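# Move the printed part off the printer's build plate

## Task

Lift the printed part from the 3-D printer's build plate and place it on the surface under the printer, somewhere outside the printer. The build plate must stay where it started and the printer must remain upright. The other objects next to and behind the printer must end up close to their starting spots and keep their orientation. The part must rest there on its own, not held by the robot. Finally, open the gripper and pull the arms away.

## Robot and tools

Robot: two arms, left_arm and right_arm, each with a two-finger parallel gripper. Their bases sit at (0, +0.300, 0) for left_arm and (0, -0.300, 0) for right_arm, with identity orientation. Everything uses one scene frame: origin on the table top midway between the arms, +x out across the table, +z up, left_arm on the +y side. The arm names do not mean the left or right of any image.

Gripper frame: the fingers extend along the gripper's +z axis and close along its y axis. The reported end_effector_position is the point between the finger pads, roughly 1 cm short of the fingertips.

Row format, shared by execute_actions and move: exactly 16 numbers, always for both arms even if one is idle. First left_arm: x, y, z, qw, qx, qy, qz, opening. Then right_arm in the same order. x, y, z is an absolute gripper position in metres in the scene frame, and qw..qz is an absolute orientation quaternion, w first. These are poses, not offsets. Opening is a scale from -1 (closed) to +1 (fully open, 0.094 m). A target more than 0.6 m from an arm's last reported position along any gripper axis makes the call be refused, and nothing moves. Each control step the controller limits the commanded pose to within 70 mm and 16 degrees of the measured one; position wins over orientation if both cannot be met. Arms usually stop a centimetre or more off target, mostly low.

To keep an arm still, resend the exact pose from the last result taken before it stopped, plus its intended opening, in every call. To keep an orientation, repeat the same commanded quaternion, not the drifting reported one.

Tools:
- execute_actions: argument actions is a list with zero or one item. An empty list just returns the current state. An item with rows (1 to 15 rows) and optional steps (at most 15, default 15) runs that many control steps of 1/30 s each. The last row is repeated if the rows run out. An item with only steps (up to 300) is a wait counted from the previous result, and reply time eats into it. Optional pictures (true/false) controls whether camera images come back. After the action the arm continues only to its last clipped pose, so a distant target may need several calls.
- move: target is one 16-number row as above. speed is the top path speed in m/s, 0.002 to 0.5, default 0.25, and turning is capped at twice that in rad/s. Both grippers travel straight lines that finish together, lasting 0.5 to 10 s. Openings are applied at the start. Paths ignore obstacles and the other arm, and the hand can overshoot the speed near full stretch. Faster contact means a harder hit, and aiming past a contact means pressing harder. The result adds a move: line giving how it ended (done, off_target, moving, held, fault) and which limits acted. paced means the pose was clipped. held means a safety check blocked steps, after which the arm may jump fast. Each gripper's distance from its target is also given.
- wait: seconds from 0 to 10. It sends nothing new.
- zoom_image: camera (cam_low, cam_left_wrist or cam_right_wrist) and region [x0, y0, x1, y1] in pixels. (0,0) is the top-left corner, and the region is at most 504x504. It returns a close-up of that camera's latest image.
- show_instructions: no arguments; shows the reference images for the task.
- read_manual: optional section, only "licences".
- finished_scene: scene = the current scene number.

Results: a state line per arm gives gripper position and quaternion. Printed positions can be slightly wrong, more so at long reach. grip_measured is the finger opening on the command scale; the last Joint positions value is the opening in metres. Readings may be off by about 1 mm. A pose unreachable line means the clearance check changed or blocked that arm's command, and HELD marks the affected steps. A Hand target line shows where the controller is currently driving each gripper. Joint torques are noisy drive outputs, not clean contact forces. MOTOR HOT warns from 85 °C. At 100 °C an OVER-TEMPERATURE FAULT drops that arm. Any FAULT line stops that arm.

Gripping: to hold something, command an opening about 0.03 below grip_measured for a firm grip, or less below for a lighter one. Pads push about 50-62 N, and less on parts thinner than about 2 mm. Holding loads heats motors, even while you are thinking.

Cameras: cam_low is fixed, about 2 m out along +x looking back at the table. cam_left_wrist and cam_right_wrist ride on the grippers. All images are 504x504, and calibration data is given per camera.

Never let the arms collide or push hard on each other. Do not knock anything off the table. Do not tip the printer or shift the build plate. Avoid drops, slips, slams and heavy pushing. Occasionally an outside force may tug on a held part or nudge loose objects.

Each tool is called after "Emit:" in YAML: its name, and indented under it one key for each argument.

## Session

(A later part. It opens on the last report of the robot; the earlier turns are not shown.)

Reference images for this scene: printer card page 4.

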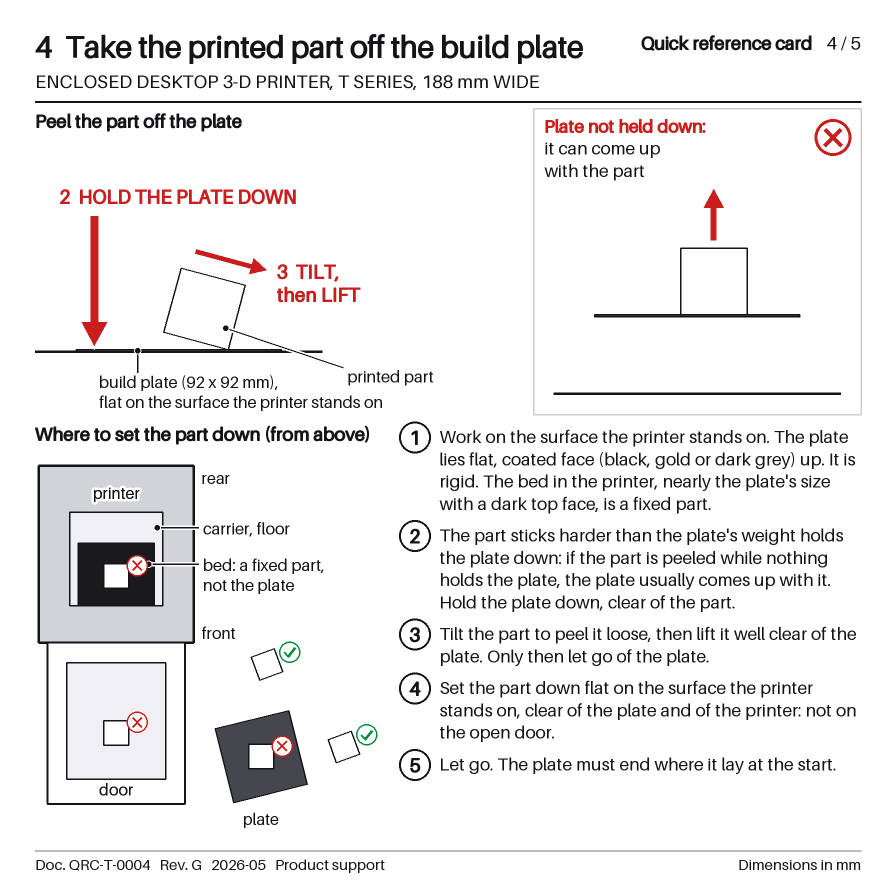

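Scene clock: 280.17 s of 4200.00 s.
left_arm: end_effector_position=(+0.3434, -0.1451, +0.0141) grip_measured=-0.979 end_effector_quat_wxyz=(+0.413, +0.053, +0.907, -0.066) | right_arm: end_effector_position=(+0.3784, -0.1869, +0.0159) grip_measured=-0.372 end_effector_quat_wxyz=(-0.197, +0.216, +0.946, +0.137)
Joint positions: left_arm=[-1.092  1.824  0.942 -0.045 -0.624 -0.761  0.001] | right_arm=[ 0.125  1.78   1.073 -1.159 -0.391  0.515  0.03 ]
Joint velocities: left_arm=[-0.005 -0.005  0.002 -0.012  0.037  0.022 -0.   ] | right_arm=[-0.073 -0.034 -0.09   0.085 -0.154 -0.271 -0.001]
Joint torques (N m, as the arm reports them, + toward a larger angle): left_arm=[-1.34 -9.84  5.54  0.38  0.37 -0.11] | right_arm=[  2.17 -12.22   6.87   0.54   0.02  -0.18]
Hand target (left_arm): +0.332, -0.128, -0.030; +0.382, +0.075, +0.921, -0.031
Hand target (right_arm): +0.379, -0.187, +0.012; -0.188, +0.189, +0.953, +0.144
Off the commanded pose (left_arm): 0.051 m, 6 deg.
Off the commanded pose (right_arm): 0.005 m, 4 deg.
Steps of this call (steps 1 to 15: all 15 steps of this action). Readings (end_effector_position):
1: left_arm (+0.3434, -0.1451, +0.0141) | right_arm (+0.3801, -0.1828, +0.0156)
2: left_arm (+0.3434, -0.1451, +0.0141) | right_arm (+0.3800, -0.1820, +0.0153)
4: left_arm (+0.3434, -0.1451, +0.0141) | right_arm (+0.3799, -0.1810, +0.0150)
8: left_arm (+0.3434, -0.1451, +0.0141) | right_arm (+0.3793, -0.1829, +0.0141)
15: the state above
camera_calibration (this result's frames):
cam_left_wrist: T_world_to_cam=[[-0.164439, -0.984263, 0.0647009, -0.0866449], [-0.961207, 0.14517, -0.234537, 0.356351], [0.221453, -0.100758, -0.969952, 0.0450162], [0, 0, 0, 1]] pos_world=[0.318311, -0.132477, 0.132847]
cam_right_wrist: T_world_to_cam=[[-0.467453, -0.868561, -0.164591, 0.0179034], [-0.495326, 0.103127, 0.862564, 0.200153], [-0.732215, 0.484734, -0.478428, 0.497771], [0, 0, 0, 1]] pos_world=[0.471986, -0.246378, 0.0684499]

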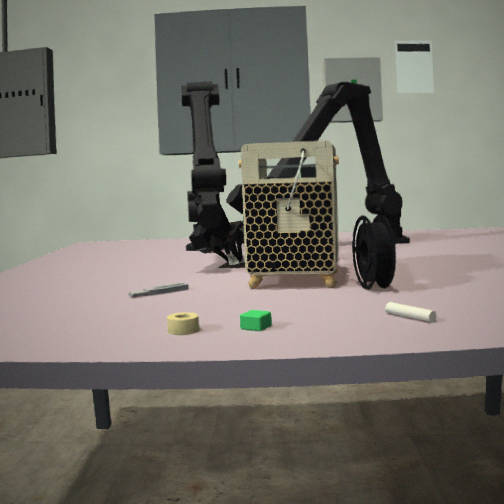

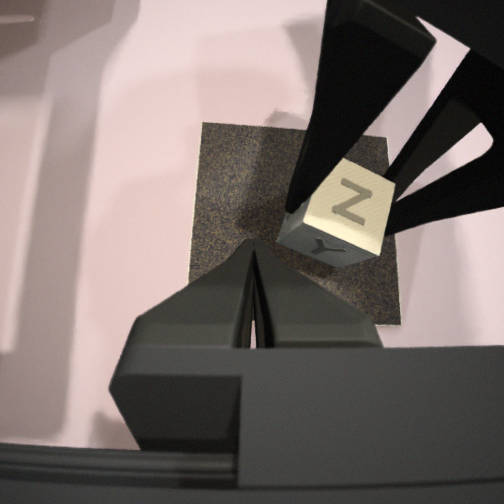

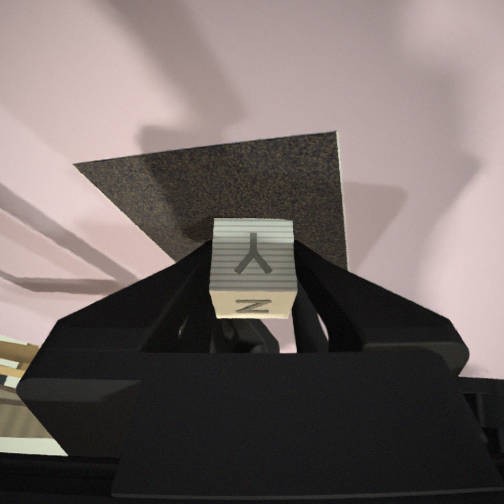

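Emit:
execute_actions:
  actions:
    - {"rows":[[0.333,-0.131,-0.034,0.3814,0.0749,0.9209,-0.0310,-1,0.3790,-0.1868,0.011,-0.1860,0.1760,0.9538,0.1600,-0.405],[0.333,-0.131,-0.034,0.3814,0.0749,0.9209,-0.0310,-1,0.3790,-0.1868,0.011,-0.1860,0.1760,0.9538,0.1600,-0.405],[0.333,-0.131,-0.034,0.3814,0.0749,0.9209,-0.0310,-1,0.3786,-0.1876,0.012,-0.1821,0.1675,0.9528,0.1767,-0.405],[0.333,-0.131,-0.034,0.3814,0.0749,0.9209,-0.0310,-1,0.3786,-0.1876,0.012,-0.1821,0.1675,0.9528,0.1767,-0.405],[0.333,-0.131,-0.034,0.3814,0.0749,0.9209,-0.0310,-1,0.3783,-0.1883,0.0125,-0.1781,0.1633,0.9511,0.1931,-0.405],[0.333,-0.131,-0.034,0.3814,0.0749,0.9209,-0.0310,-1,0.3783,-0.1883,0.0125,-0.1781,0.1633,0.9511,0.1931,-0.405],[0.333,-0.131,-0.034,0.3814,0.0749,0.9209,-0.0310,-1,0.3780,-0.1890,0.013,-0.1741,0.1591,0.9491,0.2094,-0.405],[0.333,-0.131,-0.034,0.3814,0.0749,0.9209,-0.0310,-1,0.3780,-0.1890,0.013,-0.1741,0.1591,0.9491,0.2094,-0.405],[0.333,-0.131,-0.034,0.3814,0.0749,0.9209,-0.0310,-1,0.3777,-0.1897,0.013,-0.1700,0.1549,0.9468,0.2256,-0.405],[0.333,-0.131,-0.034,0.3814,0.0749,0.9209,-0.0310,-1,0.3777,-0.1897,0.013,-0.1700,0.1549,0.9468,0.2256,-0.405],[0.333,-0.131,-0.034,0.3814,0.0749,0.9209,-0.0310,-1,0.3774,-0.1904,0.0135,-0.1658,0.1506,0.9442,0.2418,-0.405]],"steps":15}

Scene clock: 292.07 s of 4200.00 s.
left_arm: end_effector_position=(+0.3434, -0.1452, +0.0141) grip_measured=-0.979 end_effector_quat_wxyz=(+0.413, +0.053, +0.907, -0.066) | right_arm: end_effector_position=(+0.3774, -0.1899, +0.0182) grip_measured=-0.372 end_effector_quat_wxyz=(-0.174, +0.169, +0.940, +0.239)
Joint positions: left_arm=[-1.092  1.824  0.942 -0.045 -0.623 -0.761  0.001] | right_arm=[ 0.055  1.757  1.013 -1.086 -0.548  0.337  0.03 ]
Joint velocities: left_arm=[-0.005 -0.015  0.012  0.002 -0.007 -0.051  0.   ] | right_arm=[ 0.015  0.005 -0.002 -0.012  0.022 -0.198  0.001]
Joint torques (N m, as the arm reports them, + toward a larger angle): left_arm=[ -1.2  -10.03   5.52   0.38   0.4   -0.1 ] | right_arm=[  1.47 -11.87   6.19   0.47  -0.21  -0.2 ]
Hand target (left_arm): +0.332, -0.128, -0.030; +0.382, +0.075, +0.921, -0.031
Hand target (right_arm): +0.377, -0.191, +0.014; -0.166, +0.151, +0.944, +0.241
Off the commanded pose (left_arm): 0.051 m, 6 deg.
Off the commanded pose (right_arm): 0.005 m, 2 deg.
Steps of this call (steps 1 to 90: nothing new was sent; then 8.40 s passed at rest; steps 91 to 105: all 15 steps of this action). Readings (end_effector_position):
91: left_arm (+0.3434, -0.1452, +0.0141) | right_arm (+0.3780, -0.1865, +0.0160)
92: left_arm (+0.3434, -0.1452, +0.0141) | right_arm (+0.3780, -0.1866, +0.0161)
94: left_arm (+0.3434, -0.1452, +0.0141) | right_arm (+0.3781, -0.1866, +0.0166)
98: left_arm (+0.3434, -0.1452, +0.0141) | right_arm (+0.3780, -0.1879, +0.0175)
105: the state above
camera_calibration (this result's frames):
cam_left_wrist: T_world_to_cam=[[-0.164647, -0.984216, 0.0648837, -0.0866176], [-0.961237, 0.145357, -0.234297, 0.35635], [0.221167, -0.100945, -0.969998, 0.0450618], [0, 0, 0, 1]] pos_world=[0.318309, -0.132499, 0.132821]
cam_right_wrist: T_world_to_cam=[[-0.405692, -0.830798, -0.381037, 0.00304228], [-0.578188, -0.0896034, 0.810969, 0.193586], [-0.707893, 0.549314, -0.444006, 0.502057], [0, 0, 0, 1]] pos_world=[0.468566, -0.255914, 0.0670835]

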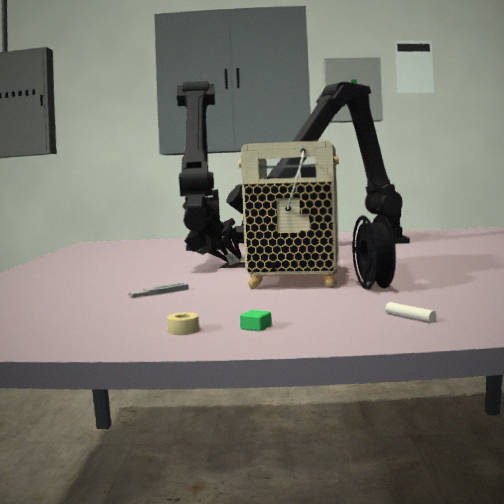

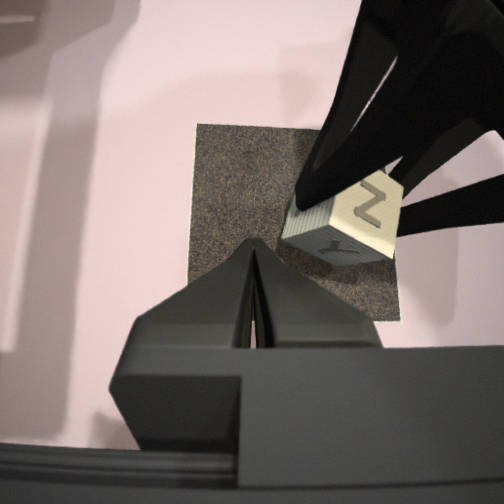

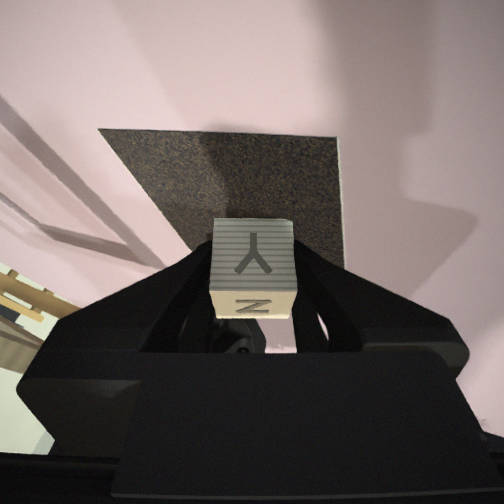

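Emit:
execute_actions:
  actions:
    - {"rows":[[0.333,-0.131,-0.036,0.3814,0.0749,0.9209,-0.0310,-1,0.3776,-0.1904,0.016,-0.1658,0.1506,0.9442,0.2418,-0.405],[0.333,-0.131,-0.036,0.3814,0.0749,0.9209,-0.0310,-1,0.3780,-0.1904,0.018,-0.1658,0.1506,0.9442,0.2418,-0.405],[0.333,-0.131,-0.036,0.3814,0.0749,0.9209,-0.0310,-1,0.3785,-0.1904,0.020,-0.1658,0.1506,0.9442,0.2418,-0.405],[0.333,-0.131,-0.036,0.3814,0.0749,0.9209,-0.0310,-1,0.3790,-0.1904,0.022,-0.1658,0.1506,0.9442,0.2418,-0.405],[0.333,-0.131,-0.036,0.3814,0.0749,0.9209,-0.0310,-1,0.3795,-0.1904,0.024,-0.1658,0.1506,0.9442,0.2418,-0.405],[0.333,-0.131,-0.036,0.3814,0.0749,0.9209,-0.0310,-1,0.3800,-0.1904,0.026,-0.1658,0.1506,0.9442,0.2418,-0.405],[0.333,-0.131,-0.036,0.3814,0.0749,0.9209,-0.0310,-1,0.3805,-0.1904,0.028,-0.1658,0.1506,0.9442,0.2418,-0.405],[0.333,-0.131,-0.036,0.3814,0.0749,0.9209,-0.0310,-1,0.3810,-0.1904,0.030,-0.1658,0.1506,0.9442,0.2418,-0.405],[0.333,-0.131,-0.036,0.3814,0.0749,0.9209,-0.0310,-1,0.3815,-0.1904,0.032,-0.1658,0.1506,0.9442,0.2418,-0.405],[0.333,-0.131,-0.036,0.3814,0.0749,0.9209,-0.0310,-1,0.3820,-0.1904,0.034,-0.1658,0.1506,0.9442,0.2418,-0.405]],"steps":14}

Scene clock: 297.23 s of 4200.00 s.
left_arm: end_effector_position=(+0.3434, -0.1452, +0.0141) grip_measured=-0.979 end_effector_quat_wxyz=(+0.413, +0.053, +0.907, -0.066) | right_arm: end_effector_position=(+0.3737, -0.1910, +0.0195) grip_measured=-0.372 end_effector_quat_wxyz=(-0.178, +0.158, +0.942, +0.236)
Joint positions: left_arm=[-1.092  1.824  0.942 -0.045 -0.623 -0.761  0.001] | right_arm=[ 0.055  1.754  1.012 -1.103 -0.541  0.311  0.03 ]
Joint velocities: left_arm=[-0.005  0.015 -0.007  0.002 -0.037 -0.007 -0.   ] | right_arm=[-0.005 -0.005 -0.012  0.007 -0.051 -0.037 -0.   ]
Joint torques (N m, as the arm reports them, + toward a larger angle): left_arm=[-1.22 -9.67  5.42  0.56  0.38 -0.1 ] | right_arm=[  1.45 -12.89   8.97  -1.1   -0.52  -0.15]
Hand target (left_arm): +0.332, -0.128, -0.032; +0.382, +0.075, +0.921, -0.031
Hand target (right_arm): +0.382, -0.190, +0.034; -0.166, +0.151, +0.944, +0.242
Off the commanded pose (left_arm): 0.053 m, 6 deg.
Off the commanded pose (right_arm): 0.017 m, 2 deg.
Steps of this call (steps 1 to 90: nothing new was sent; then 1.70 s passed at rest; steps 91 to 104: all 14 steps of this action). Readings (end_effector_position):
91: left_arm (+0.3434, -0.1452, +0.0141) | right_arm (+0.3772, -0.1899, +0.0184)
92: left_arm (+0.3434, -0.1452, +0.0141) | right_arm (+0.3772, -0.1899, +0.0186)
94: left_arm (+0.3434, -0.1452, +0.0141) | right_arm (+0.3773, -0.1899, +0.0187)
98: left_arm (+0.3434, -0.1452, +0.0141) | right_arm (+0.3767, -0.1902, +0.0190)
104: the state above
camera_calibration (this result's frames):
cam_left_wrist: T_world_to_cam=[[-0.164647, -0.984216, 0.0648837, -0.0866176], [-0.961237, 0.145357, -0.234297, 0.35635], [0.221167, -0.100945, -0.969998, 0.0450618], [0, 0, 0, 1]] pos_world=[0.318309, -0.132499, 0.132821]
cam_right_wrist: T_world_to_cam=[[-0.386437, -0.840218, -0.380394, -0.00791248], [-0.575247, -0.102818, 0.811492, 0.186619], [-0.720942, 0.532411, -0.443601, 0.50232], [0, 0, 0, 1]] pos_world=[0.466438, -0.254901, 0.0683798]

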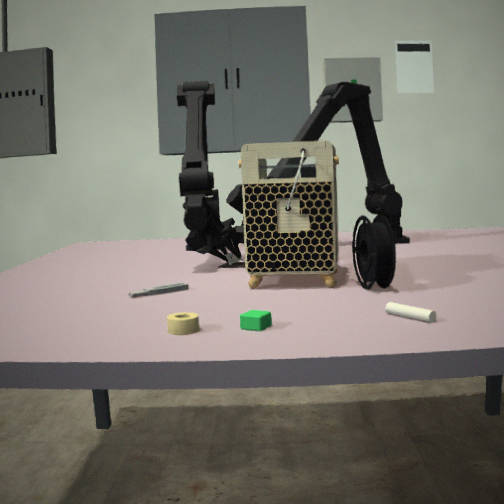

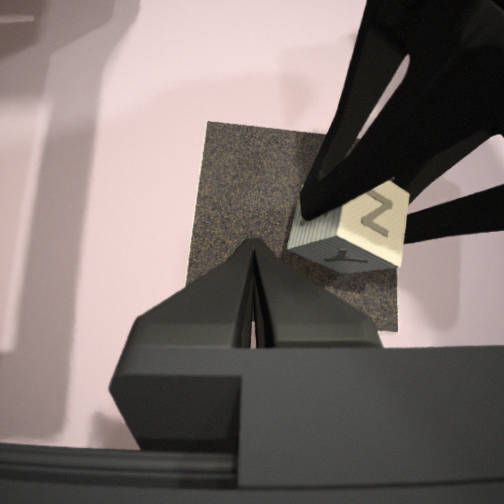

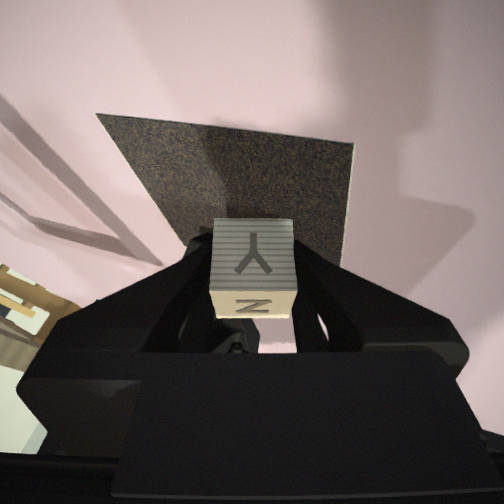

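Emit:
execute_actions:
  actions:
    - {"rows":[[0.333,-0.131,-0.034,0.3814,0.0749,0.9209,-0.0310,-1,0.3820,-0.1904,0.030,-0.1658,0.1506,0.9442,0.2418,-0.405],[0.333,-0.131,-0.032,0.3814,0.0749,0.9209,-0.0310,-1,0.3820,-0.1904,0.026,-0.1658,0.1506,0.9442,0.2418,-0.405],[0.333,-0.131,-0.030,0.3814,0.0749,0.9209,-0.0310,-1,0.3820,-0.1904,0.022,-0.1658,0.1506,0.9442,0.2418,-0.405],[0.333,-0.131,-0.028,0.3814,0.0749,0.9209,-0.0310,-1,0.3820,-0.1904,0.018,-0.1658,0.1506,0.9442,0.2418,-0.405],[0.333,-0.131,-0.026,0.3814,0.0749,0.9209,-0.0310,-1,0.3820,-0.1904,0.015,-0.1658,0.1506,0.9442,0.2418,-0.405],[0.333,-0.131,-0.024,0.3814,0.0749,0.9209,-0.0310,-1,0.3820,-0.1904,0.012,-0.1658,0.1506,0.9442,0.2418,-0.405],[0.333,-0.131,-0.022,0.3814,0.0749,0.9209,-0.0310,-1,0.3820,-0.1904,0.010,-0.1658,0.1506,0.9442,0.2418,-0.405]],"steps":12}

Scene clock: 361.63 s of 4200.00 s.
left_arm: end_effector_position=(+0.3431, -0.1449, +0.0139) grip_measured=-0.979 end_effector_quat_wxyz=(+0.411, +0.055, +0.908, -0.063) | right_arm: end_effector_position=(+0.3777, -0.1904, +0.0187) grip_measured=-0.372 end_effector_quat_wxyz=(-0.169, +0.155, +0.943, +0.240)
Joint positions: left_arm=[-1.092  1.824  0.945 -0.056 -0.623 -0.761  0.001] | right_arm=[ 0.055  1.754  1.012 -1.084 -0.544  0.309  0.03 ]
Joint velocities: left_arm=[-0.005 -0.005  0.017 -0.012 -0.051 -0.051  0.001] | right_arm=[-0.015 -0.005 -0.002  0.012  0.007  0.066 -0.001]
Joint torques (N m, as the arm reports them, + toward a larger angle): left_arm=[ -1.29 -11.68   5.79  -0.33   0.37  -0.1 ] | right_arm=[  2.09 -10.33   7.24   0.62  -0.35  -0.19]
Hand target (left_arm): +0.333, -0.130, -0.020; +0.382, +0.075, +0.921, -0.031
Hand target (right_arm): +0.382, -0.191, +0.010; -0.166, +0.151, +0.944, +0.242
Off the commanded pose (left_arm): 0.040 m, 6 deg.
Off the commanded pose (right_arm): 0.010 m, 1 deg.
Steps of this call (steps 1 to 90: nothing new was sent; then 61.00 s passed at rest; steps 91 to 102: all 12 steps of this action). Readings (end_effector_position):
91: left_arm (+0.3434, -0.1452, +0.0141) | right_arm (+0.3736, -0.1911, +0.0195)
92: left_arm (+0.3434, -0.1452, +0.0141) | right_arm (+0.3736, -0.1911, +0.0195)
94: left_arm (+0.3433, -0.1450, +0.0140) | right_arm (+0.3747, -0.1911, +0.0192)
98: left_arm (+0.3431, -0.1448, +0.0137) | right_arm (+0.3776, -0.1904, +0.0187)
102: the state above
camera_calibration (this result's frames):
cam_left_wrist: T_world_to_cam=[[-0.164626, -0.984609, 0.0586734, -0.0863424], [-0.962122, 0.147192, -0.229469, 0.356566], [0.217301, -0.0942276, -0.971546, 0.0472467], [0, 0, 0, 1]] pos_world=[0.318579, -0.133045, 0.132789]
cam_right_wrist: T_world_to_cam=[[-0.378953, -0.838629, -0.391275, -0.00842369], [-0.590602, -0.106341, 0.799925, 0.195021], [-0.712449, 0.534222, -0.454998, 0.501851], [0, 0, 0, 1]] pos_world=[0.469531, -0.254426, 0.0690434]

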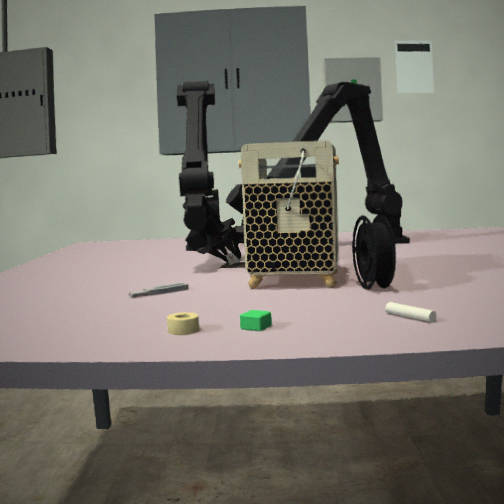

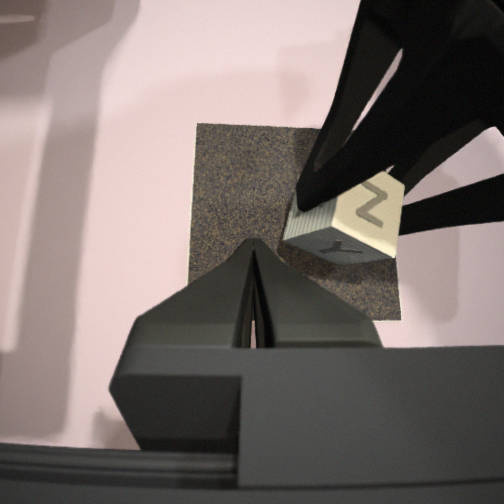

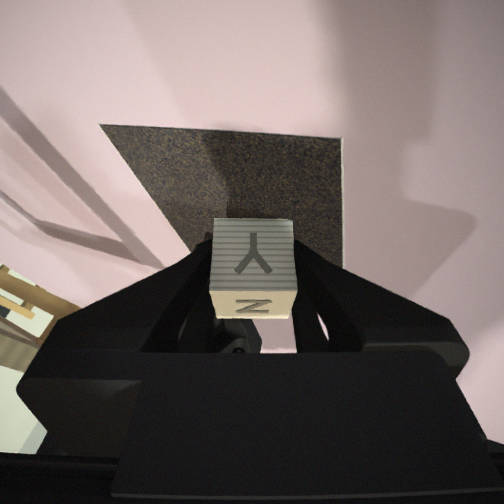

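Emit:
execute_actions:
  actions:
    - {"rows":[[0.333,-0.131,-0.026,0.3814,0.0749,0.9209,-0.0310,-1,0.3810,-0.1911,0.011,-0.1616,0.1462,0.9414,0.2580,-0.405],[0.333,-0.131,-0.030,0.3814,0.0749,0.9209,-0.0310,-1,0.3810,-0.1911,0.011,-0.1616,0.1462,0.9414,0.2580,-0.405],[0.333,-0.131,-0.034,0.3814,0.0749,0.9209,-0.0310,-1,0.3800,-0.1918,0.012,-0.1574,0.1417,0.9383,0.2740,-0.405],[0.333,-0.131,-0.034,0.3814,0.0749,0.9209,-0.0310,-1,0.3800,-0.1918,0.012,-0.1574,0.1417,0.9383,0.2740,-0.405],[0.333,-0.131,-0.034,0.3814,0.0749,0.9209,-0.0310,-1,0.3793,-0.1926,0.012,-0.1531,0.1373,0.9348,0.2900,-0.405],[0.333,-0.131,-0.034,0.3814,0.0749,0.9209,-0.0310,-1,0.3793,-0.1926,0.012,-0.1531,0.1373,0.9348,0.2900,-0.405],[0.333,-0.131,-0.034,0.3814,0.0749,0.9209,-0.0310,-1,0.3787,-0.1933,0.013,-0.1487,0.1328,0.9311,0.3058,-0.405],[0.333,-0.131,-0.034,0.3814,0.0749,0.9209,-0.0310,-1,0.3787,-0.1933,0.013,-0.1487,0.1328,0.9311,0.3058,-0.405],[0.333,-0.131,-0.034,0.3814,0.0749,0.9209,-0.0310,-1,0.3782,-0.1941,0.013,-0.1443,0.1283,0.9271,0.3216,-0.405],[0.333,-0.131,-0.034,0.3814,0.0749,0.9209,-0.0310,-1,0.3782,-0.1941,0.013,-0.1443,0.1283,0.9271,0.3216,-0.405],[0.333,-0.131,-0.034,0.3814,0.0749,0.9209,-0.0310,-1,0.3777,-0.1948,0.014,-0.1399,0.1237,0.9229,0.3372,-0.405],[0.333,-0.131,-0.034,0.3814,0.0749,0.9209,-0.0310,-1,0.3777,-0.1948,0.014,-0.1399,0.1237,0.9229,0.3372,-0.405],[0.333,-0.131,-0.034,0.3814,0.0749,0.9209,-0.0310,-1,0.3772,-0.1956,0.014,-0.1354,0.1191,0.9183,0.3528,-0.405],[0.333,-0.131,-0.034,0.3814,0.0749,0.9209,-0.0310,-1,0.3768,-0.1963,0.015,-0.1309,0.1144,0.9134,0.3683,-0.405]],"steps":15}

Scene clock: 373.50 s of 4200.00 s.
left_arm: end_effector_position=(+0.3432, -0.1448, +0.0139) grip_measured=-0.979 end_effector_quat_wxyz=(+0.411, +0.055, +0.908, -0.063) | right_arm: end_effector_position=(+0.3773, -0.1928, +0.0208) grip_measured=-0.372 end_effector_quat_wxyz=(-0.138, +0.134, +0.916, +0.353)
Joint positions: left_arm=[-1.092  1.824  0.945 -0.057 -0.623 -0.761  0.001] | right_arm=[-0.024  1.754  0.949 -1.006 -0.747  0.172  0.03 ]
Joint velocities: left_arm=[-0.005 -0.005 -0.007  0.002 -0.095 -0.007  0.   ] | right_arm=[-0.23   0.005 -0.193  0.095 -0.3   -0.359 -0.   ]
Joint torques (N m, as the arm reports them, + toward a larger angle): left_arm=[-1.16 -9.9   5.22  0.81  0.38 -0.11] | right_arm=[  1.42 -10.83   6.66  -0.2   -0.85  -0.17]
Hand target (left_arm): +0.332, -0.128, -0.031; +0.382, +0.075, +0.921, -0.031
Hand target (right_arm): +0.376, -0.197, +0.015; -0.130, +0.116, +0.914, +0.367
Off the commanded pose (left_arm): 0.051 m, 6 deg.
Off the commanded pose (right_arm): 0.007 m, 3 deg.
Steps of this call (steps 1 to 90: nothing new was sent; then 8.37 s passed at rest; steps 91 to 105: all 15 steps of this action). Readings (end_effector_position):
91: left_arm (+0.3431, -0.1448, +0.0138) | right_arm (+0.3780, -0.1893, +0.0190)
92: left_arm (+0.3431, -0.1448, +0.0138) | right_arm (+0.3786, -0.1892, +0.0189)
94: left_arm (+0.3432, -0.1448, +0.0139) | right_arm (+0.3788, -0.1890, +0.0191)
98: left_arm (+0.3432, -0.1448, +0.0139) | right_arm (+0.3788, -0.1904, +0.0195)
105: the state above
camera_calibration (this result's frames):
cam_left_wrist: T_world_to_cam=[[-0.164409, -0.984675, 0.0581848, -0.0863162], [-0.962133, 0.147084, -0.229492, 0.356541], [0.217417, -0.093712, -0.97157, 0.0472733], [0, 0, 0, 1]] pos_world=[0.318571, -0.133005, 0.132775]
cam_right_wrist: T_world_to_cam=[[-0.349266, -0.718243, -0.601782, 0.00657331], [-0.665738, -0.261737, 0.698775, 0.19331], [-0.659399, 0.644687, -0.386745, 0.503613], [0, 0, 0, 1]] pos_world=[0.463071, -0.269355, 0.0636449]

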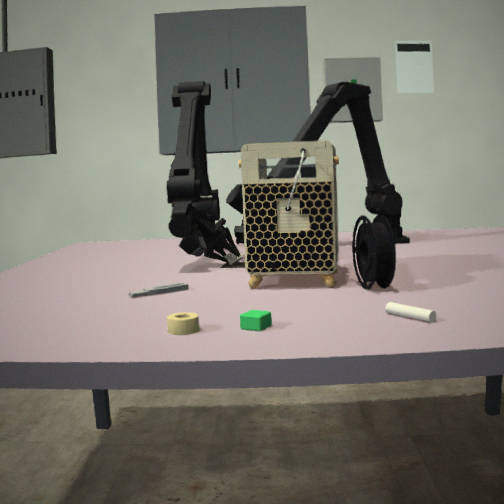

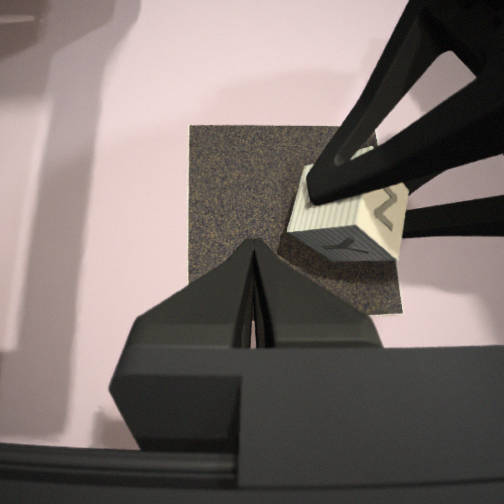

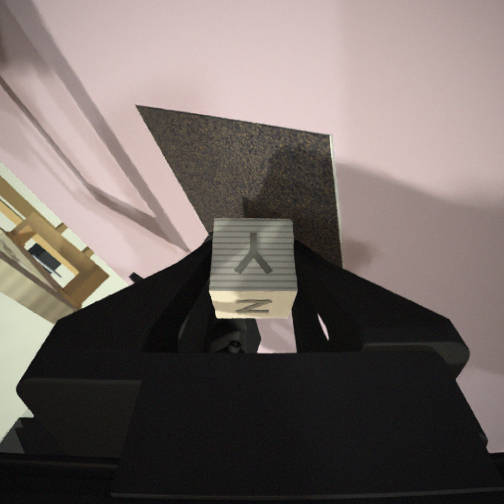

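Emit:
execute_actions:
  actions:
    - {"rows":[[0.333,-0.131,-0.034,0.3814,0.0749,0.9209,-0.0310,-1,0.3765,-0.1968,0.015,-0.1264,0.1098,0.9083,0.3837,-0.405],[0.333,-0.131,-0.034,0.3814,0.0749,0.9209,-0.0310,-1,0.3765,-0.1968,0.015,-0.1264,0.1098,0.9083,0.3837,-0.405],[0.333,-0.131,-0.034,0.3814,0.0749,0.9209,-0.0310,-1,0.3765,-0.1968,0.015,-0.1264,0.1098,0.9083,0.3837,-0.405],[0.333,-0.131,-0.034,0.3814,0.0749,0.9209,-0.0310,-1,0.3761,-0.1976,0.016,-0.1218,0.1051,0.9029,0.3989,-0.405],[0.333,-0.131,-0.034,0.3814,0.0749,0.9209,-0.0310,-1,0.3761,-0.1976,0.016,-0.1218,0.1051,0.9029,0.3989,-0.405],[0.333,-0.131,-0.034,0.3814,0.0749,0.9209,-0.0310,-1,0.3761,-0.1976,0.016,-0.1218,0.1051,0.9029,0.3989,-0.405],[0.333,-0.131,-0.034,0.3814,0.0749,0.9209,-0.0310,-1,0.3757,-0.1984,0.016,-0.1172,0.1003,0.8972,0.4140,-0.405],[0.333,-0.131,-0.034,0.3814,0.0749,0.9209,-0.0310,-1,0.3757,-0.1984,0.016,-0.1172,0.1003,0.8972,0.4140,-0.405],[0.333,-0.131,-0.034,0.3814,0.0749,0.9209,-0.0310,-1,0.3757,-0.1984,0.016,-0.1172,0.1003,0.8972,0.4140,-0.405],[0.333,-0.131,-0.034,0.3814,0.0749,0.9209,-0.0310,-1,0.3753,-0.1992,0.017,-0.1125,0.0955,0.8913,0.4290,-0.405]],"steps":15}

Scene clock: 381.53 s of 4200.00 s.
left_arm: end_effector_position=(+0.3432, -0.1448, +0.0139) grip_measured=-0.979 end_effector_quat_wxyz=(+0.411, +0.055, +0.908, -0.063) | right_arm: end_effector_position=(+0.3744, -0.1983, +0.0205) grip_measured=-0.372 end_effector_quat_wxyz=(-0.114, +0.103, +0.892, +0.424)
Joint positions: left_arm=[-1.092  1.824  0.945 -0.057 -0.623 -0.761  0.001] | right_arm=[-0.081  1.781  0.921 -0.994 -0.877  0.016  0.03 ]
Joint velocities: left_arm=[-0.015 -0.005  0.002 -0.017  0.007  0.007 -0.001] | right_arm=[-0.015  0.005 -0.017  0.002  0.125 -0.11  -0.   ]
Joint torques (N m, as the arm reports them, + toward a larger angle): left_arm=[ -1.34 -10.04   5.28   0.82   0.39  -0.1 ] | right_arm=[ 1.62 -9.76  6.46 -0.28 -0.82 -0.29]
Hand target (left_arm): +0.332, -0.128, -0.030; +0.382, +0.075, +0.921, -0.031
Hand target (right_arm): +0.375, -0.199, +0.017; -0.112, +0.096, +0.891, +0.429
Off the commanded pose (left_arm): 0.051 m, 6 deg.
Off the commanded pose (right_arm): 0.004 m, 1 deg.
Steps of this call (steps 1 to 90: nothing new was sent; then 4.53 s passed at rest; steps 91 to 105: all 15 steps of this action). Readings (end_effector_position):
91: left_arm (+0.3432, -0.1448, +0.0139) | right_arm (+0.3756, -0.1948, +0.0214)
92: left_arm (+0.3432, -0.1448, +0.0139) | right_arm (+0.3759, -0.1942, +0.0215)
94: left_arm (+0.3432, -0.1448, +0.0139) | right_arm (+0.3760, -0.1939, +0.0214)
98: left_arm (+0.3432, -0.1448, +0.0139) | right_arm (+0.3753, -0.1953, +0.0214)
105: the state above
camera_calibration (this result's frames):
cam_left_wrist: T_world_to_cam=[[-0.164409, -0.984675, 0.0581848, -0.0863162], [-0.962133, 0.147084, -0.229492, 0.356541], [0.217417, -0.093712, -0.97157, 0.0472733], [0, 0, 0, 1]] pos_world=[0.318571, -0.133005, 0.132775]
cam_right_wrist: T_world_to_cam=[[-0.288721, -0.623386, -0.726657, 0.000105814], [-0.711984, -0.367627, 0.598272, 0.188497], [-0.640093, 0.690102, -0.337699, 0.505923], [0, 0, 0, 1]] pos_world=[0.458075, -0.279776, 0.0581544]

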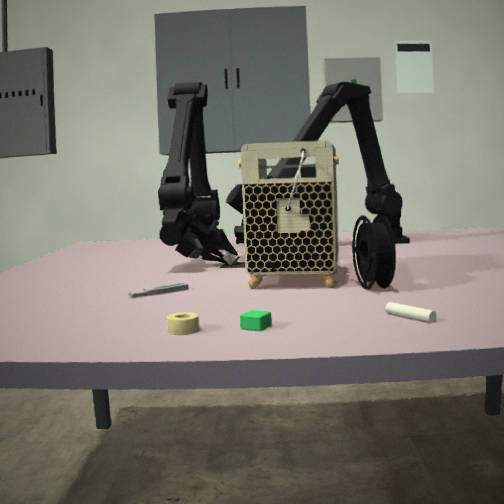

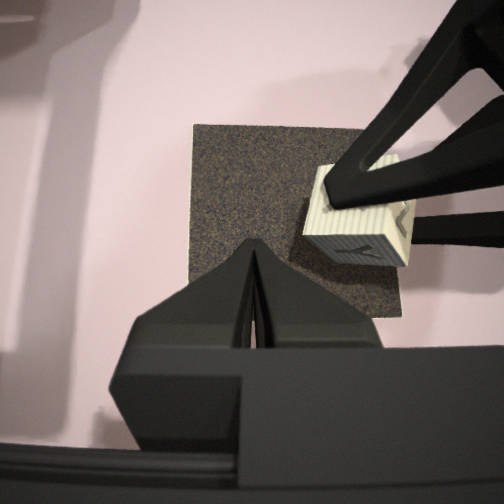

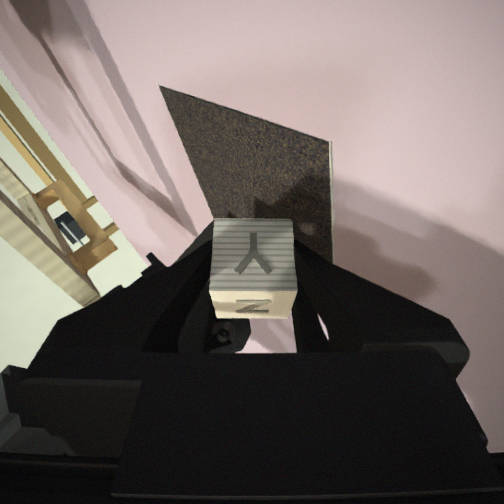

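Now try lifting.

Emit:
execute_actions:
  actions:
    - {"rows":[[0.333,-0.131,-0.036,0.3814,0.0749,0.9209,-0.0310,-1,0.3756,-0.1992,0.019,-0.1125,0.0955,0.8913,0.4290,-0.405],[0.333,-0.131,-0.036,0.3814,0.0749,0.9209,-0.0310,-1,0.3760,-0.1992,0.021,-0.1125,0.0955,0.8913,0.4290,-0.405],[0.333,-0.131,-0.036,0.3814,0.0749,0.9209,-0.0310,-1,0.3765,-0.1992,0.023,-0.1125,0.0955,0.8913,0.4290,-0.405],[0.333,-0.131,-0.036,0.3814,0.0749,0.9209,-0.0310,-1,0.3770,-0.1992,0.025,-0.1125,0.0955,0.8913,0.4290,-0.405],[0.333,-0.131,-0.036,0.3814,0.0749,0.9209,-0.0310,-1,0.3775,-0.1992,0.027,-0.1125,0.0955,0.8913,0.4290,-0.405],[0.333,-0.131,-0.036,0.3814,0.0749,0.9209,-0.0310,-1,0.3780,-0.1992,0.029,-0.1125,0.0955,0.8913,0.4290,-0.405],[0.333,-0.131,-0.036,0.3814,0.0749,0.9209,-0.0310,-1,0.3785,-0.1992,0.031,-0.1125,0.0955,0.8913,0.4290,-0.405],[0.333,-0.131,-0.036,0.3814,0.0749,0.9209,-0.0310,-1,0.3790,-0.1992,0.033,-0.1125,0.0955,0.8913,0.4290,-0.405],[0.333,-0.131,-0.036,0.3814,0.0749,0.9209,-0.0310,-1,0.3795,-0.1992,0.035,-0.1125,0.0955,0.8913,0.4290,-0.405],[0.333,-0.131,-0.036,0.3814,0.0749,0.9209,-0.0310,-1,0.3800,-0.1992,0.037,-0.1125,0.0955,0.8913,0.4290,-0.405]],"steps":14}

Scene clock: 387.27 s of 4200.00 s.
left_arm: end_effector_position=(+0.3432, -0.1450, +0.0140) grip_measured=-0.979 end_effector_quat_wxyz=(+0.412, +0.054, +0.908, -0.063) | right_arm: end_effector_position=(+0.3667, -0.1972, +0.0247) grip_measured=-0.372 end_effector_quat_wxyz=(-0.130, +0.105, +0.889, +0.426)
Joint positions: left_arm=[-1.092  1.824  0.945 -0.055 -0.623 -0.761  0.001] | right_arm=[-0.081  1.778  0.921 -1.041 -0.881 -0.002  0.03 ]
Joint velocities: left_arm=[ 0.005  0.005  0.002 -0.027  0.022 -0.007 -0.   ] | right_arm=[-0.015 -0.044 -0.012 -0.037 -0.066  0.022 -0.   ]
Joint torques (N m, as the arm reports them, + toward a larger angle): left_arm=[-1.21 -9.69  5.21  0.95  0.39 -0.11] | right_arm=[  1.55 -12.12   8.44  -0.51  -0.62  -0.23]
Hand target (left_arm): +0.332, -0.128, -0.032; +0.382, +0.075, +0.921, -0.031
Hand target (right_arm): +0.380, -0.199, +0.037; -0.112, +0.096, +0.891, +0.429
Off the commanded pose (left_arm): 0.053 m, 6 deg.
Off the commanded pose (right_arm): 0.018 m, 2 deg.
Steps of this call (steps 1 to 90: nothing new was sent; then 2.27 s passed at rest; steps 91 to 104: all 14 steps of this action). Readings (end_effector_position):
91: left_arm (+0.3432, -0.1448, +0.0139) | right_arm (+0.3744, -0.1983, +0.0205)
92: left_arm (+0.3432, -0.1450, +0.0140) | right_arm (+0.3742, -0.1983, +0.0205)
94: left_arm (+0.3432, -0.1450, +0.0140) | right_arm (+0.3738, -0.1983, +0.0207)
98: left_arm (+0.3432, -0.1450, +0.0140) | right_arm (+0.3710, -0.1981, +0.0215)
104: the state above
camera_calibration (this result's frames):
cam_left_wrist: T_world_to_cam=[[-0.16444, -0.984615, 0.0590986, -0.0864753], [-0.962012, 0.146851, -0.230148, 0.356621], [0.217928, -0.094699, -0.97136, 0.0470564], [0, 0, 0, 1]] pos_world=[0.318599, -0.133059, 0.132895]
cam_right_wrist: T_world_to_cam=[[-0.304028, -0.619094, -0.724078, 0.0079958], [-0.690561, -0.380372, 0.615177, 0.170164], [-0.656272, 0.687051, -0.311878, 0.506376], [0, 0, 0, 1]] pos_world=[0.45226, -0.27823, 0.0590361]

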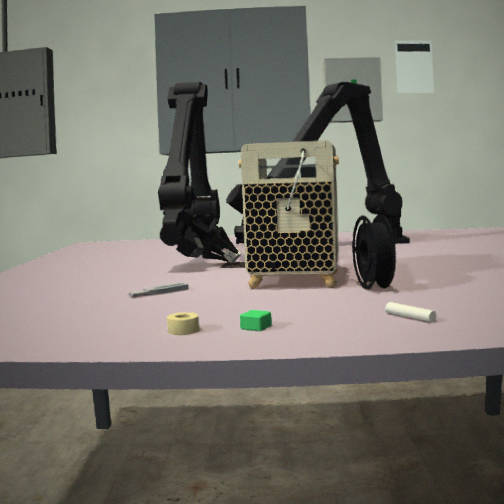

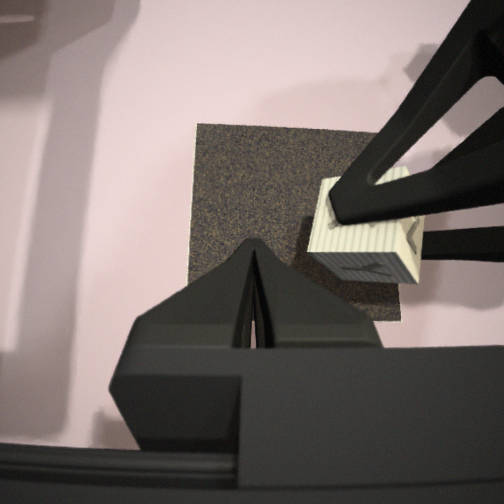

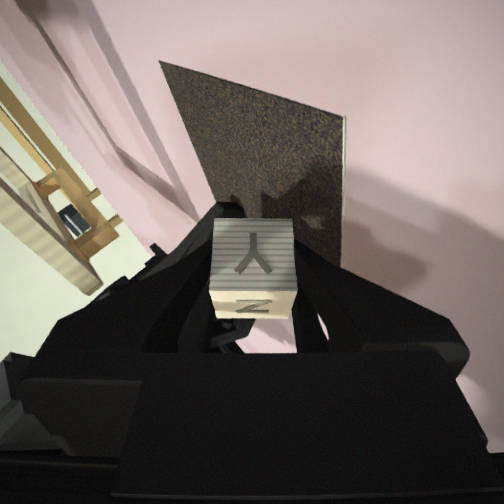

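Emit:
execute_actions:
  actions:
    - {"rows":[[0.333,-0.131,-0.036,0.3814,0.0749,0.9209,-0.0310,-1,0.383,-0.201,0.041,-0.1125,0.0955,0.8913,0.4290,-0.405],[0.333,-0.131,-0.036,0.3814,0.0749,0.9209,-0.0310,-1,0.385,-0.203,0.045,-0.1125,0.0955,0.8913,0.4290,-0.405],[0.333,-0.131,-0.036,0.3814,0.0749,0.9209,-0.0310,-1,0.387,-0.205,0.049,-0.1125,0.0955,0.8913,0.4290,-0.405],[0.333,-0.131,-0.036,0.3814,0.0749,0.9209,-0.0310,-1,0.389,-0.207,0.053,-0.1125,0.0955,0.8913,0.4290,-0.405],[0.333,-0.131,-0.036,0.3814,0.0749,0.9209,-0.0310,-1,0.390,-0.209,0.057,-0.1125,0.0955,0.8913,0.4290,-0.405],[0.333,-0.131,-0.036,0.3814,0.0749,0.9209,-0.0310,-1,0.390,-0.211,0.061,-0.1125,0.0955,0.8913,0.4290,-0.405],[0.333,-0.131,-0.036,0.3814,0.0749,0.9209,-0.0310,-1,0.390,-0.213,0.065,-0.1125,0.0955,0.8913,0.4290,-0.405],[0.333,-0.131,-0.036,0.3814,0.0749,0.9209,-0.0310,-1,0.390,-0.215,0.069,-0.1125,0.0955,0.8913,0.4290,-0.405],[0.333,-0.131,-0.036,0.3814,0.0749,0.9209,-0.0310,-1,0.390,-0.217,0.073,-0.1125,0.0955,0.8913,0.4290,-0.405],[0.333,-0.131,-0.036,0.3814,0.0749,0.9209,-0.0310,-1,0.390,-0.219,0.077,-0.1125,0.0955,0.8913,0.4290,-0.405]],"steps":15}

Scene clock: 394.40 s of 4200.00 s.
left_arm: end_effector_position=(+0.3432, -0.1450, +0.0140) grip_measured=-0.979 end_effector_quat_wxyz=(+0.412, +0.054, +0.908, -0.063) | right_arm: end_effector_position=(+0.3798, -0.2173, +0.0688) grip_measured=-0.372 end_effector_quat_wxyz=(-0.125, +0.108, +0.889, +0.428)
Joint positions: left_arm=[-1.092  1.824  0.945 -0.055 -0.623 -0.761  0.001] | right_arm=[-0.129  1.722  0.997 -1.21  -0.87  -0.059  0.03 ]
Joint velocities: left_arm=[ 0.005 -0.015 -0.012  0.007  0.022 -0.022  0.   ] | right_arm=[-0.015 -0.034  0.051 -0.061 -0.051 -0.081  0.001]
Joint torques (N m, as the arm reports them, + toward a larger angle): left_arm=[-1.22 -9.73  5.2   0.96  0.39 -0.11] | right_arm=[  1.63 -11.11   9.38  -0.88  -0.42  -0.26]
Hand target (left_arm): +0.332, -0.128, -0.032; +0.382, +0.075, +0.921, -0.031
Hand target (right_arm): +0.390, -0.220, +0.077; -0.112, +0.096, +0.891, +0.428
Off the commanded pose (left_arm): 0.053 m, 6 deg.
Off the commanded pose (right_arm): 0.013 m, 2 deg.
Steps of this call (steps 1 to 90: nothing new was sent; then 3.63 s passed at rest; steps 91 to 105: all 15 steps of this action). Readings (end_effector_position):
91: left_arm (+0.3432, -0.1450, +0.0140) | right_arm (+0.3664, -0.1972, +0.0258)
92: left_arm (+0.3432, -0.1450, +0.0140) | right_arm (+0.3659, -0.1972, +0.0267)
94: left_arm (+0.3432, -0.1450, +0.0140) | right_arm (+0.3663, -0.1982, +0.0306)
98: left_arm (+0.3432, -0.1450, +0.0140) | right_arm (+0.3719, -0.2049, +0.0445)
105: the state above
camera_calibration (this result's frames):
cam_left_wrist: T_world_to_cam=[[-0.16444, -0.984615, 0.0590986, -0.0864753], [-0.962012, 0.146851, -0.230148, 0.356621], [0.217928, -0.094699, -0.97136, 0.0470564], [0, 0, 0, 1]] pos_world=[0.318599, -0.133059, 0.132895]
cam_right_wrist: T_world_to_cam=[[-0.304659, -0.615195, -0.72713, 0.0328059], [-0.698858, -0.374308, 0.6095, 0.149306], [-0.647132, 0.693851, -0.315897, 0.540843], [0, 0, 0, 1]] pos_world=[0.464335, -0.299196, 0.103703]

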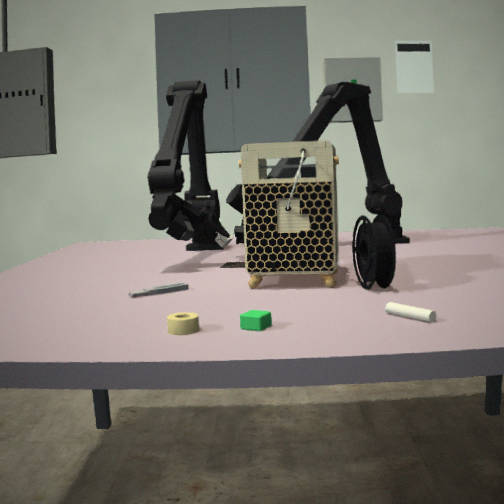

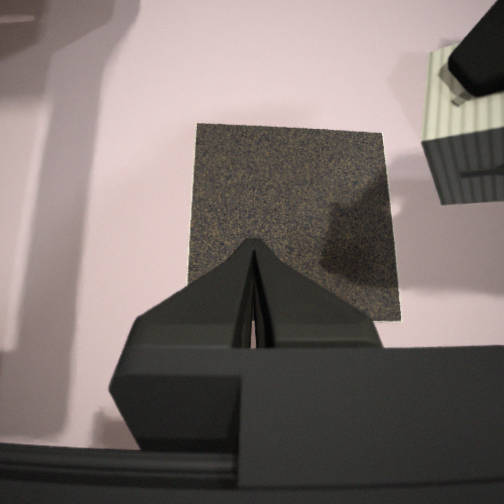

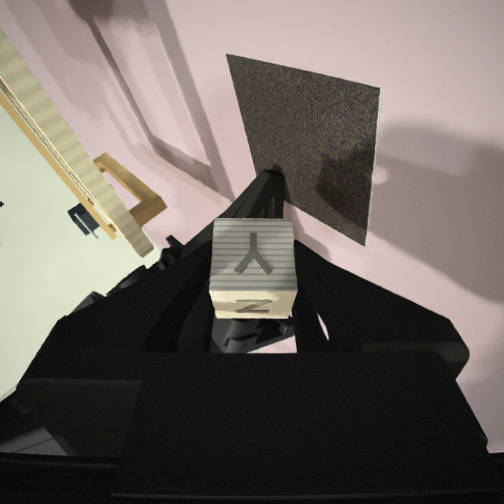

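Emit:
move:
  target: [0.340,-0.142,0.06,0.412,0.054,0.908,-0.063,-1,0.40,-0.34,0.06,-0.2113,0.2113,0.9532,0.0468,-0.405]
  speed: 0.15

Scene clock: 400.87 s of 4200.00 s.
left_arm: end_effector_position=(+0.3390, -0.1364, +0.0486) grip_measured=-0.979 end_effector_quat_wxyz=(+0.408, +0.057, +0.909, -0.057) | right_arm: end_effector_position=(+0.3867, -0.3363, +0.0577) grip_measured=-0.372 end_effector_quat_wxyz=(-0.213, +0.203, +0.955, +0.049)
Joint positions: left_arm=[-1.092  1.733  0.945 -0.162 -0.625 -0.761  0.001] | right_arm=[-0.146  1.781  1.211 -1.425 -0.121  0.246  0.03 ]
Joint velocities: left_arm=[ 0.005 -0.015  0.007 -0.022 -0.051 -0.051  0.   ] | right_arm=[-0.005 -0.024  0.007 -0.017 -0.007 -0.037 -0.001]
Joint torques (N m, as the arm reports them, + toward a larger angle): left_arm=[ -1.44 -15.01   8.56   0.57  -0.42  -0.17] | right_arm=[  1.53 -10.51  11.29  -0.97   0.09   0.06]
Hand target (left_arm): +0.340, -0.142, +0.060; +0.412, +0.054, +0.907, -0.063
Hand target (right_arm): +0.399, -0.341, +0.059; -0.211, +0.211, +0.953, +0.047
Off the commanded pose (left_arm): 0.013 m, 1 deg.
Off the commanded pose (right_arm): 0.014 m, 1 deg.
After step 90, 0.37 s passed at rest.
move: off_target (left_arm, right_arm)
camera_calibration (this result's frames):
cam_left_wrist: T_world_to_cam=[[-0.163228, -0.985536, 0.0455561, -0.0806496], [-0.963564, 0.149331, -0.221911, 0.359735], [0.211899, -0.0801183, -0.974002, 0.0865076], [0, 0, 0, 1]] pos_world=[0.315133, -0.126272, 0.167762]
cam_right_wrist: T_world_to_cam=[[-0.411797, -0.911269, 0.0036288, -0.146695], [-0.452637, 0.207997, 0.867097, 0.202103], [-0.790913, 0.355425, -0.498126, 0.576658], [0, 0, 0, 1]] pos_world=[0.487157, -0.380674, 0.112538]

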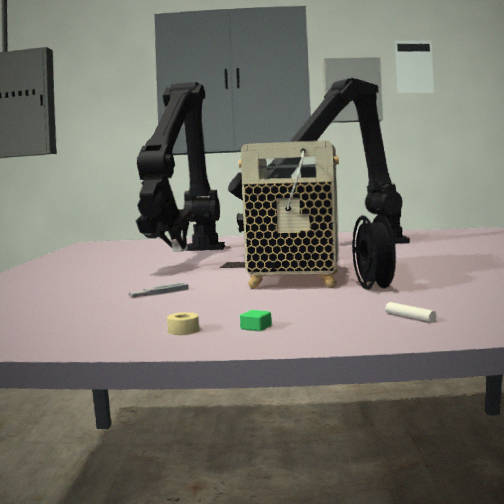

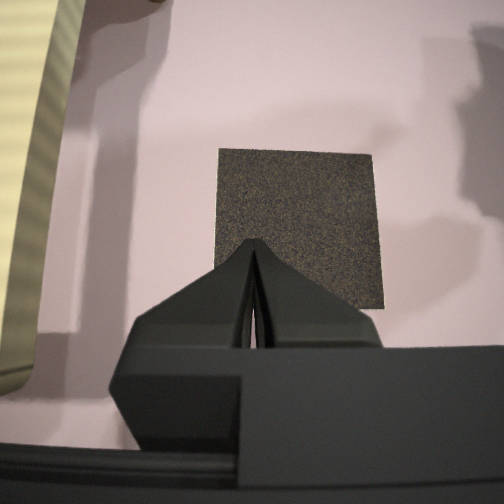

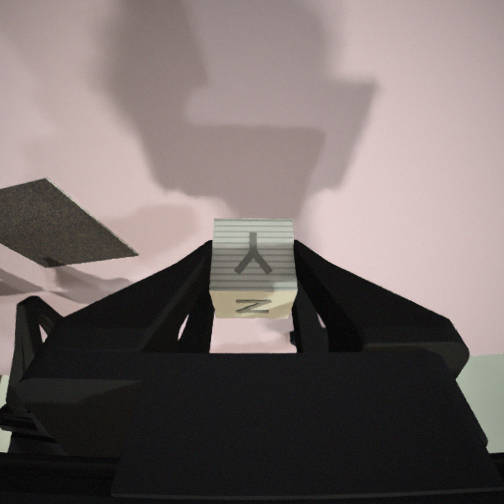

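Emit:
move:
  target: [0.29,-0.135,0.17,0.412,0.054,0.908,-0.063,-1,0.39,-0.338,0.013,-0.2113,0.2113,0.9532,0.0468,-0.405]
  speed: 0.1

Scene clock: 405.10 s of 4200.00 s.
left_arm: end_effector_position=(+0.2894, -0.1227, +0.1520) grip_measured=-0.979 end_effector_quat_wxyz=(+0.406, +0.061, +0.910, -0.050) | right_arm: end_effector_position=(+0.3849, -0.3365, +0.0139) grip_measured=-0.374 end_effector_quat_wxyz=(-0.216, +0.205, +0.953, +0.047)
Joint positions: left_arm=[-1.181  1.486  0.982 -0.516 -0.676 -0.848  0.001] | right_arm=[-0.146  1.849  1.17  -1.323 -0.12   0.251  0.029]
Joint velocities: left_arm=[-0.005 -0.005  0.002 -0.012 -0.081 -0.051 -0.   ] | right_arm=[ 0.005 -0.005 -0.002 -0.007  0.022 -0.007  0.   ]
Joint torques (N m, as the arm reports them, + toward a larger angle): left_arm=[ -1.89 -12.03  11.65   0.57  -0.56  -0.23] | right_arm=[  2.01 -12.65   7.8   -0.25  -0.04   0.07]
Hand target (left_arm): +0.291, -0.134, +0.169; +0.412, +0.054, +0.907, -0.063
Hand target (right_arm): +0.390, -0.338, +0.013; -0.211, +0.211, +0.953, +0.047
Off the commanded pose (left_arm): 0.022 m, 2 deg.
Off the commanded pose (right_arm): 0.005 m, 1 deg.
move: off_target (left_arm)
camera_calibration (this result's frames):
cam_left_wrist: T_world_to_cam=[[-0.165849, -0.9857, 0.0298291, -0.0768024], [-0.963854, 0.155629, -0.216251, 0.332787], [0.208516, -0.0646159, -0.975882, 0.202006], [0, 0, 0, 1]] pos_world=[0.265899, -0.114443, 0.271391]
cam_right_wrist: T_world_to_cam=[[-0.415285, -0.909649, 0.00872165, -0.145596], [-0.445363, 0.211664, 0.869971, 0.237688], [-0.793215, 0.357402, -0.493025, 0.554949], [0, 0, 0, 1]] pos_world=[0.485588, -0.381091, 0.0680916]

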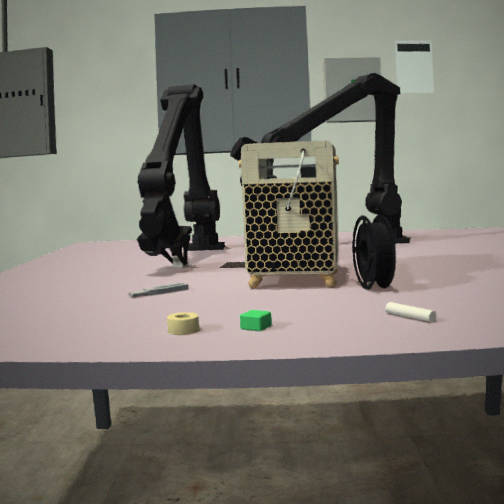

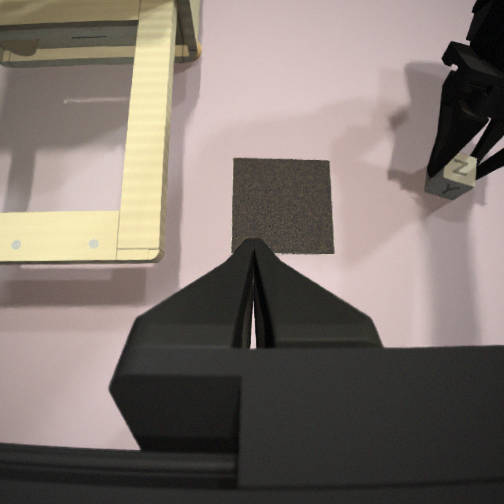

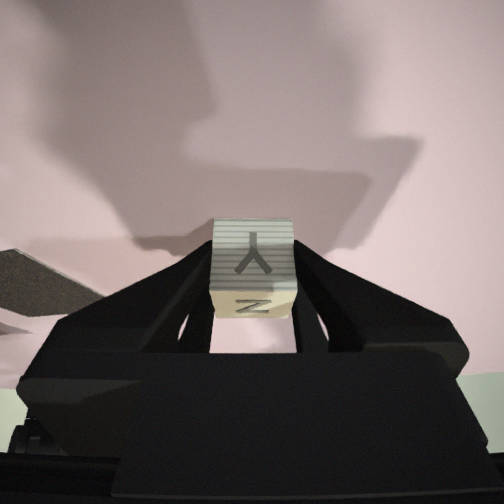

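Emit:
execute_actions:
  actions:
    - {"rows":[[0.29,-0.13,0.175,0.412,0.054,0.908,-0.063,-1,0.39,-0.338,0.011,-0.2113,0.2113,0.9532,0.0468,-0.405],[0.29,-0.125,0.18,0.412,0.054,0.908,-0.063,-1,0.39,-0.338,0.0095,-0.2113,0.2113,0.9532,0.0468,-0.405],[0.288,-0.12,0.185,0.412,0.054,0.908,-0.063,-1,0.39,-0.338,0.008,-0.2113,0.2113,0.9532,0.0468,-0.405],[0.286,-0.115,0.19,0.412,0.054,0.908,-0.063,-1,0.39,-0.338,0.0065,-0.2113,0.2113,0.9532,0.0468,-0.405],[0.284,-0.11,0.195,0.412,0.054,0.908,-0.063,-1,0.39,-0.338,0.005,-0.2113,0.2113,0.9532,0.0468,-0.405],[0.282,-0.105,0.20,0.412,0.054,0.908,-0.063,-1,0.39,-0.338,0.004,-0.2113,0.2113,0.9532,0.0468,-0.405],[0.280,-0.10,0.205,0.412,0.054,0.908,-0.063,-1,0.39,-0.338,0.004,-0.2113,0.2113,0.9532,0.0468,-0.405]],"steps":12}
  pictures: false

Scene clock: 410.70 s of 4200.00 s.
left_arm: end_effector_position=(+0.2808, -0.1017, +0.2083) grip_measured=-0.979 end_effector_quat_wxyz=(+0.417, +0.051, +0.905, -0.071) | right_arm: end_effector_position=(+0.3873, -0.3368, +0.0128) grip_measured=-0.374 end_effector_quat_wxyz=(-0.211, +0.205, +0.954, +0.047)
Joint positions: left_arm=[-1.181  1.344  0.982 -0.605 -0.676 -0.85   0.001] | right_arm=[-0.146  1.849  1.17  -1.313 -0.12   0.251  0.029]
Joint velocities: left_arm=[-0.005 -0.327  0.007 -0.051  0.051 -0.037 -0.002] | right_arm=[-0.005 -0.005  0.002  0.017 -0.007 -0.11  -0.   ]
Joint torques (N m, as the arm reports them, + toward a larger angle): left_arm=[-1.23 -8.44  9.73  0.42 -0.35 -0.16] | right_arm=[  1.71 -11.48   7.27   0.12  -0.03   0.07]
Hand target (left_arm): +0.280, -0.100, +0.204; +0.412, +0.054, +0.907, -0.063
Hand target (right_arm): +0.390, -0.338, +0.004; -0.211, +0.211, +0.953, +0.047
Off the commanded pose (left_arm): 0.004 m, 1 deg.
Off the commanded pose (right_arm): 0.009 m, 1 deg.
Steps of this call (steps 1 to 90: nothing new was sent; then 2.20 s passed at rest; steps 91 to 102: all 12 steps of this action). Readings (end_effector_position):
91: left_arm (+0.2892, -0.1222, +0.1518) | right_arm (+0.3851, -0.3365, +0.0138)
92: left_arm (+0.2888, -0.1212, +0.1521) | right_arm (+0.3854, -0.3366, +0.0137)
94: left_arm (+0.2874, -0.1179, +0.1552) | right_arm (+0.3866, -0.3367, +0.0131)
98: left_arm (+0.2835, -0.1084, +0.1793) | right_arm (+0.3873, -0.3368, +0.0128)
102: the state above


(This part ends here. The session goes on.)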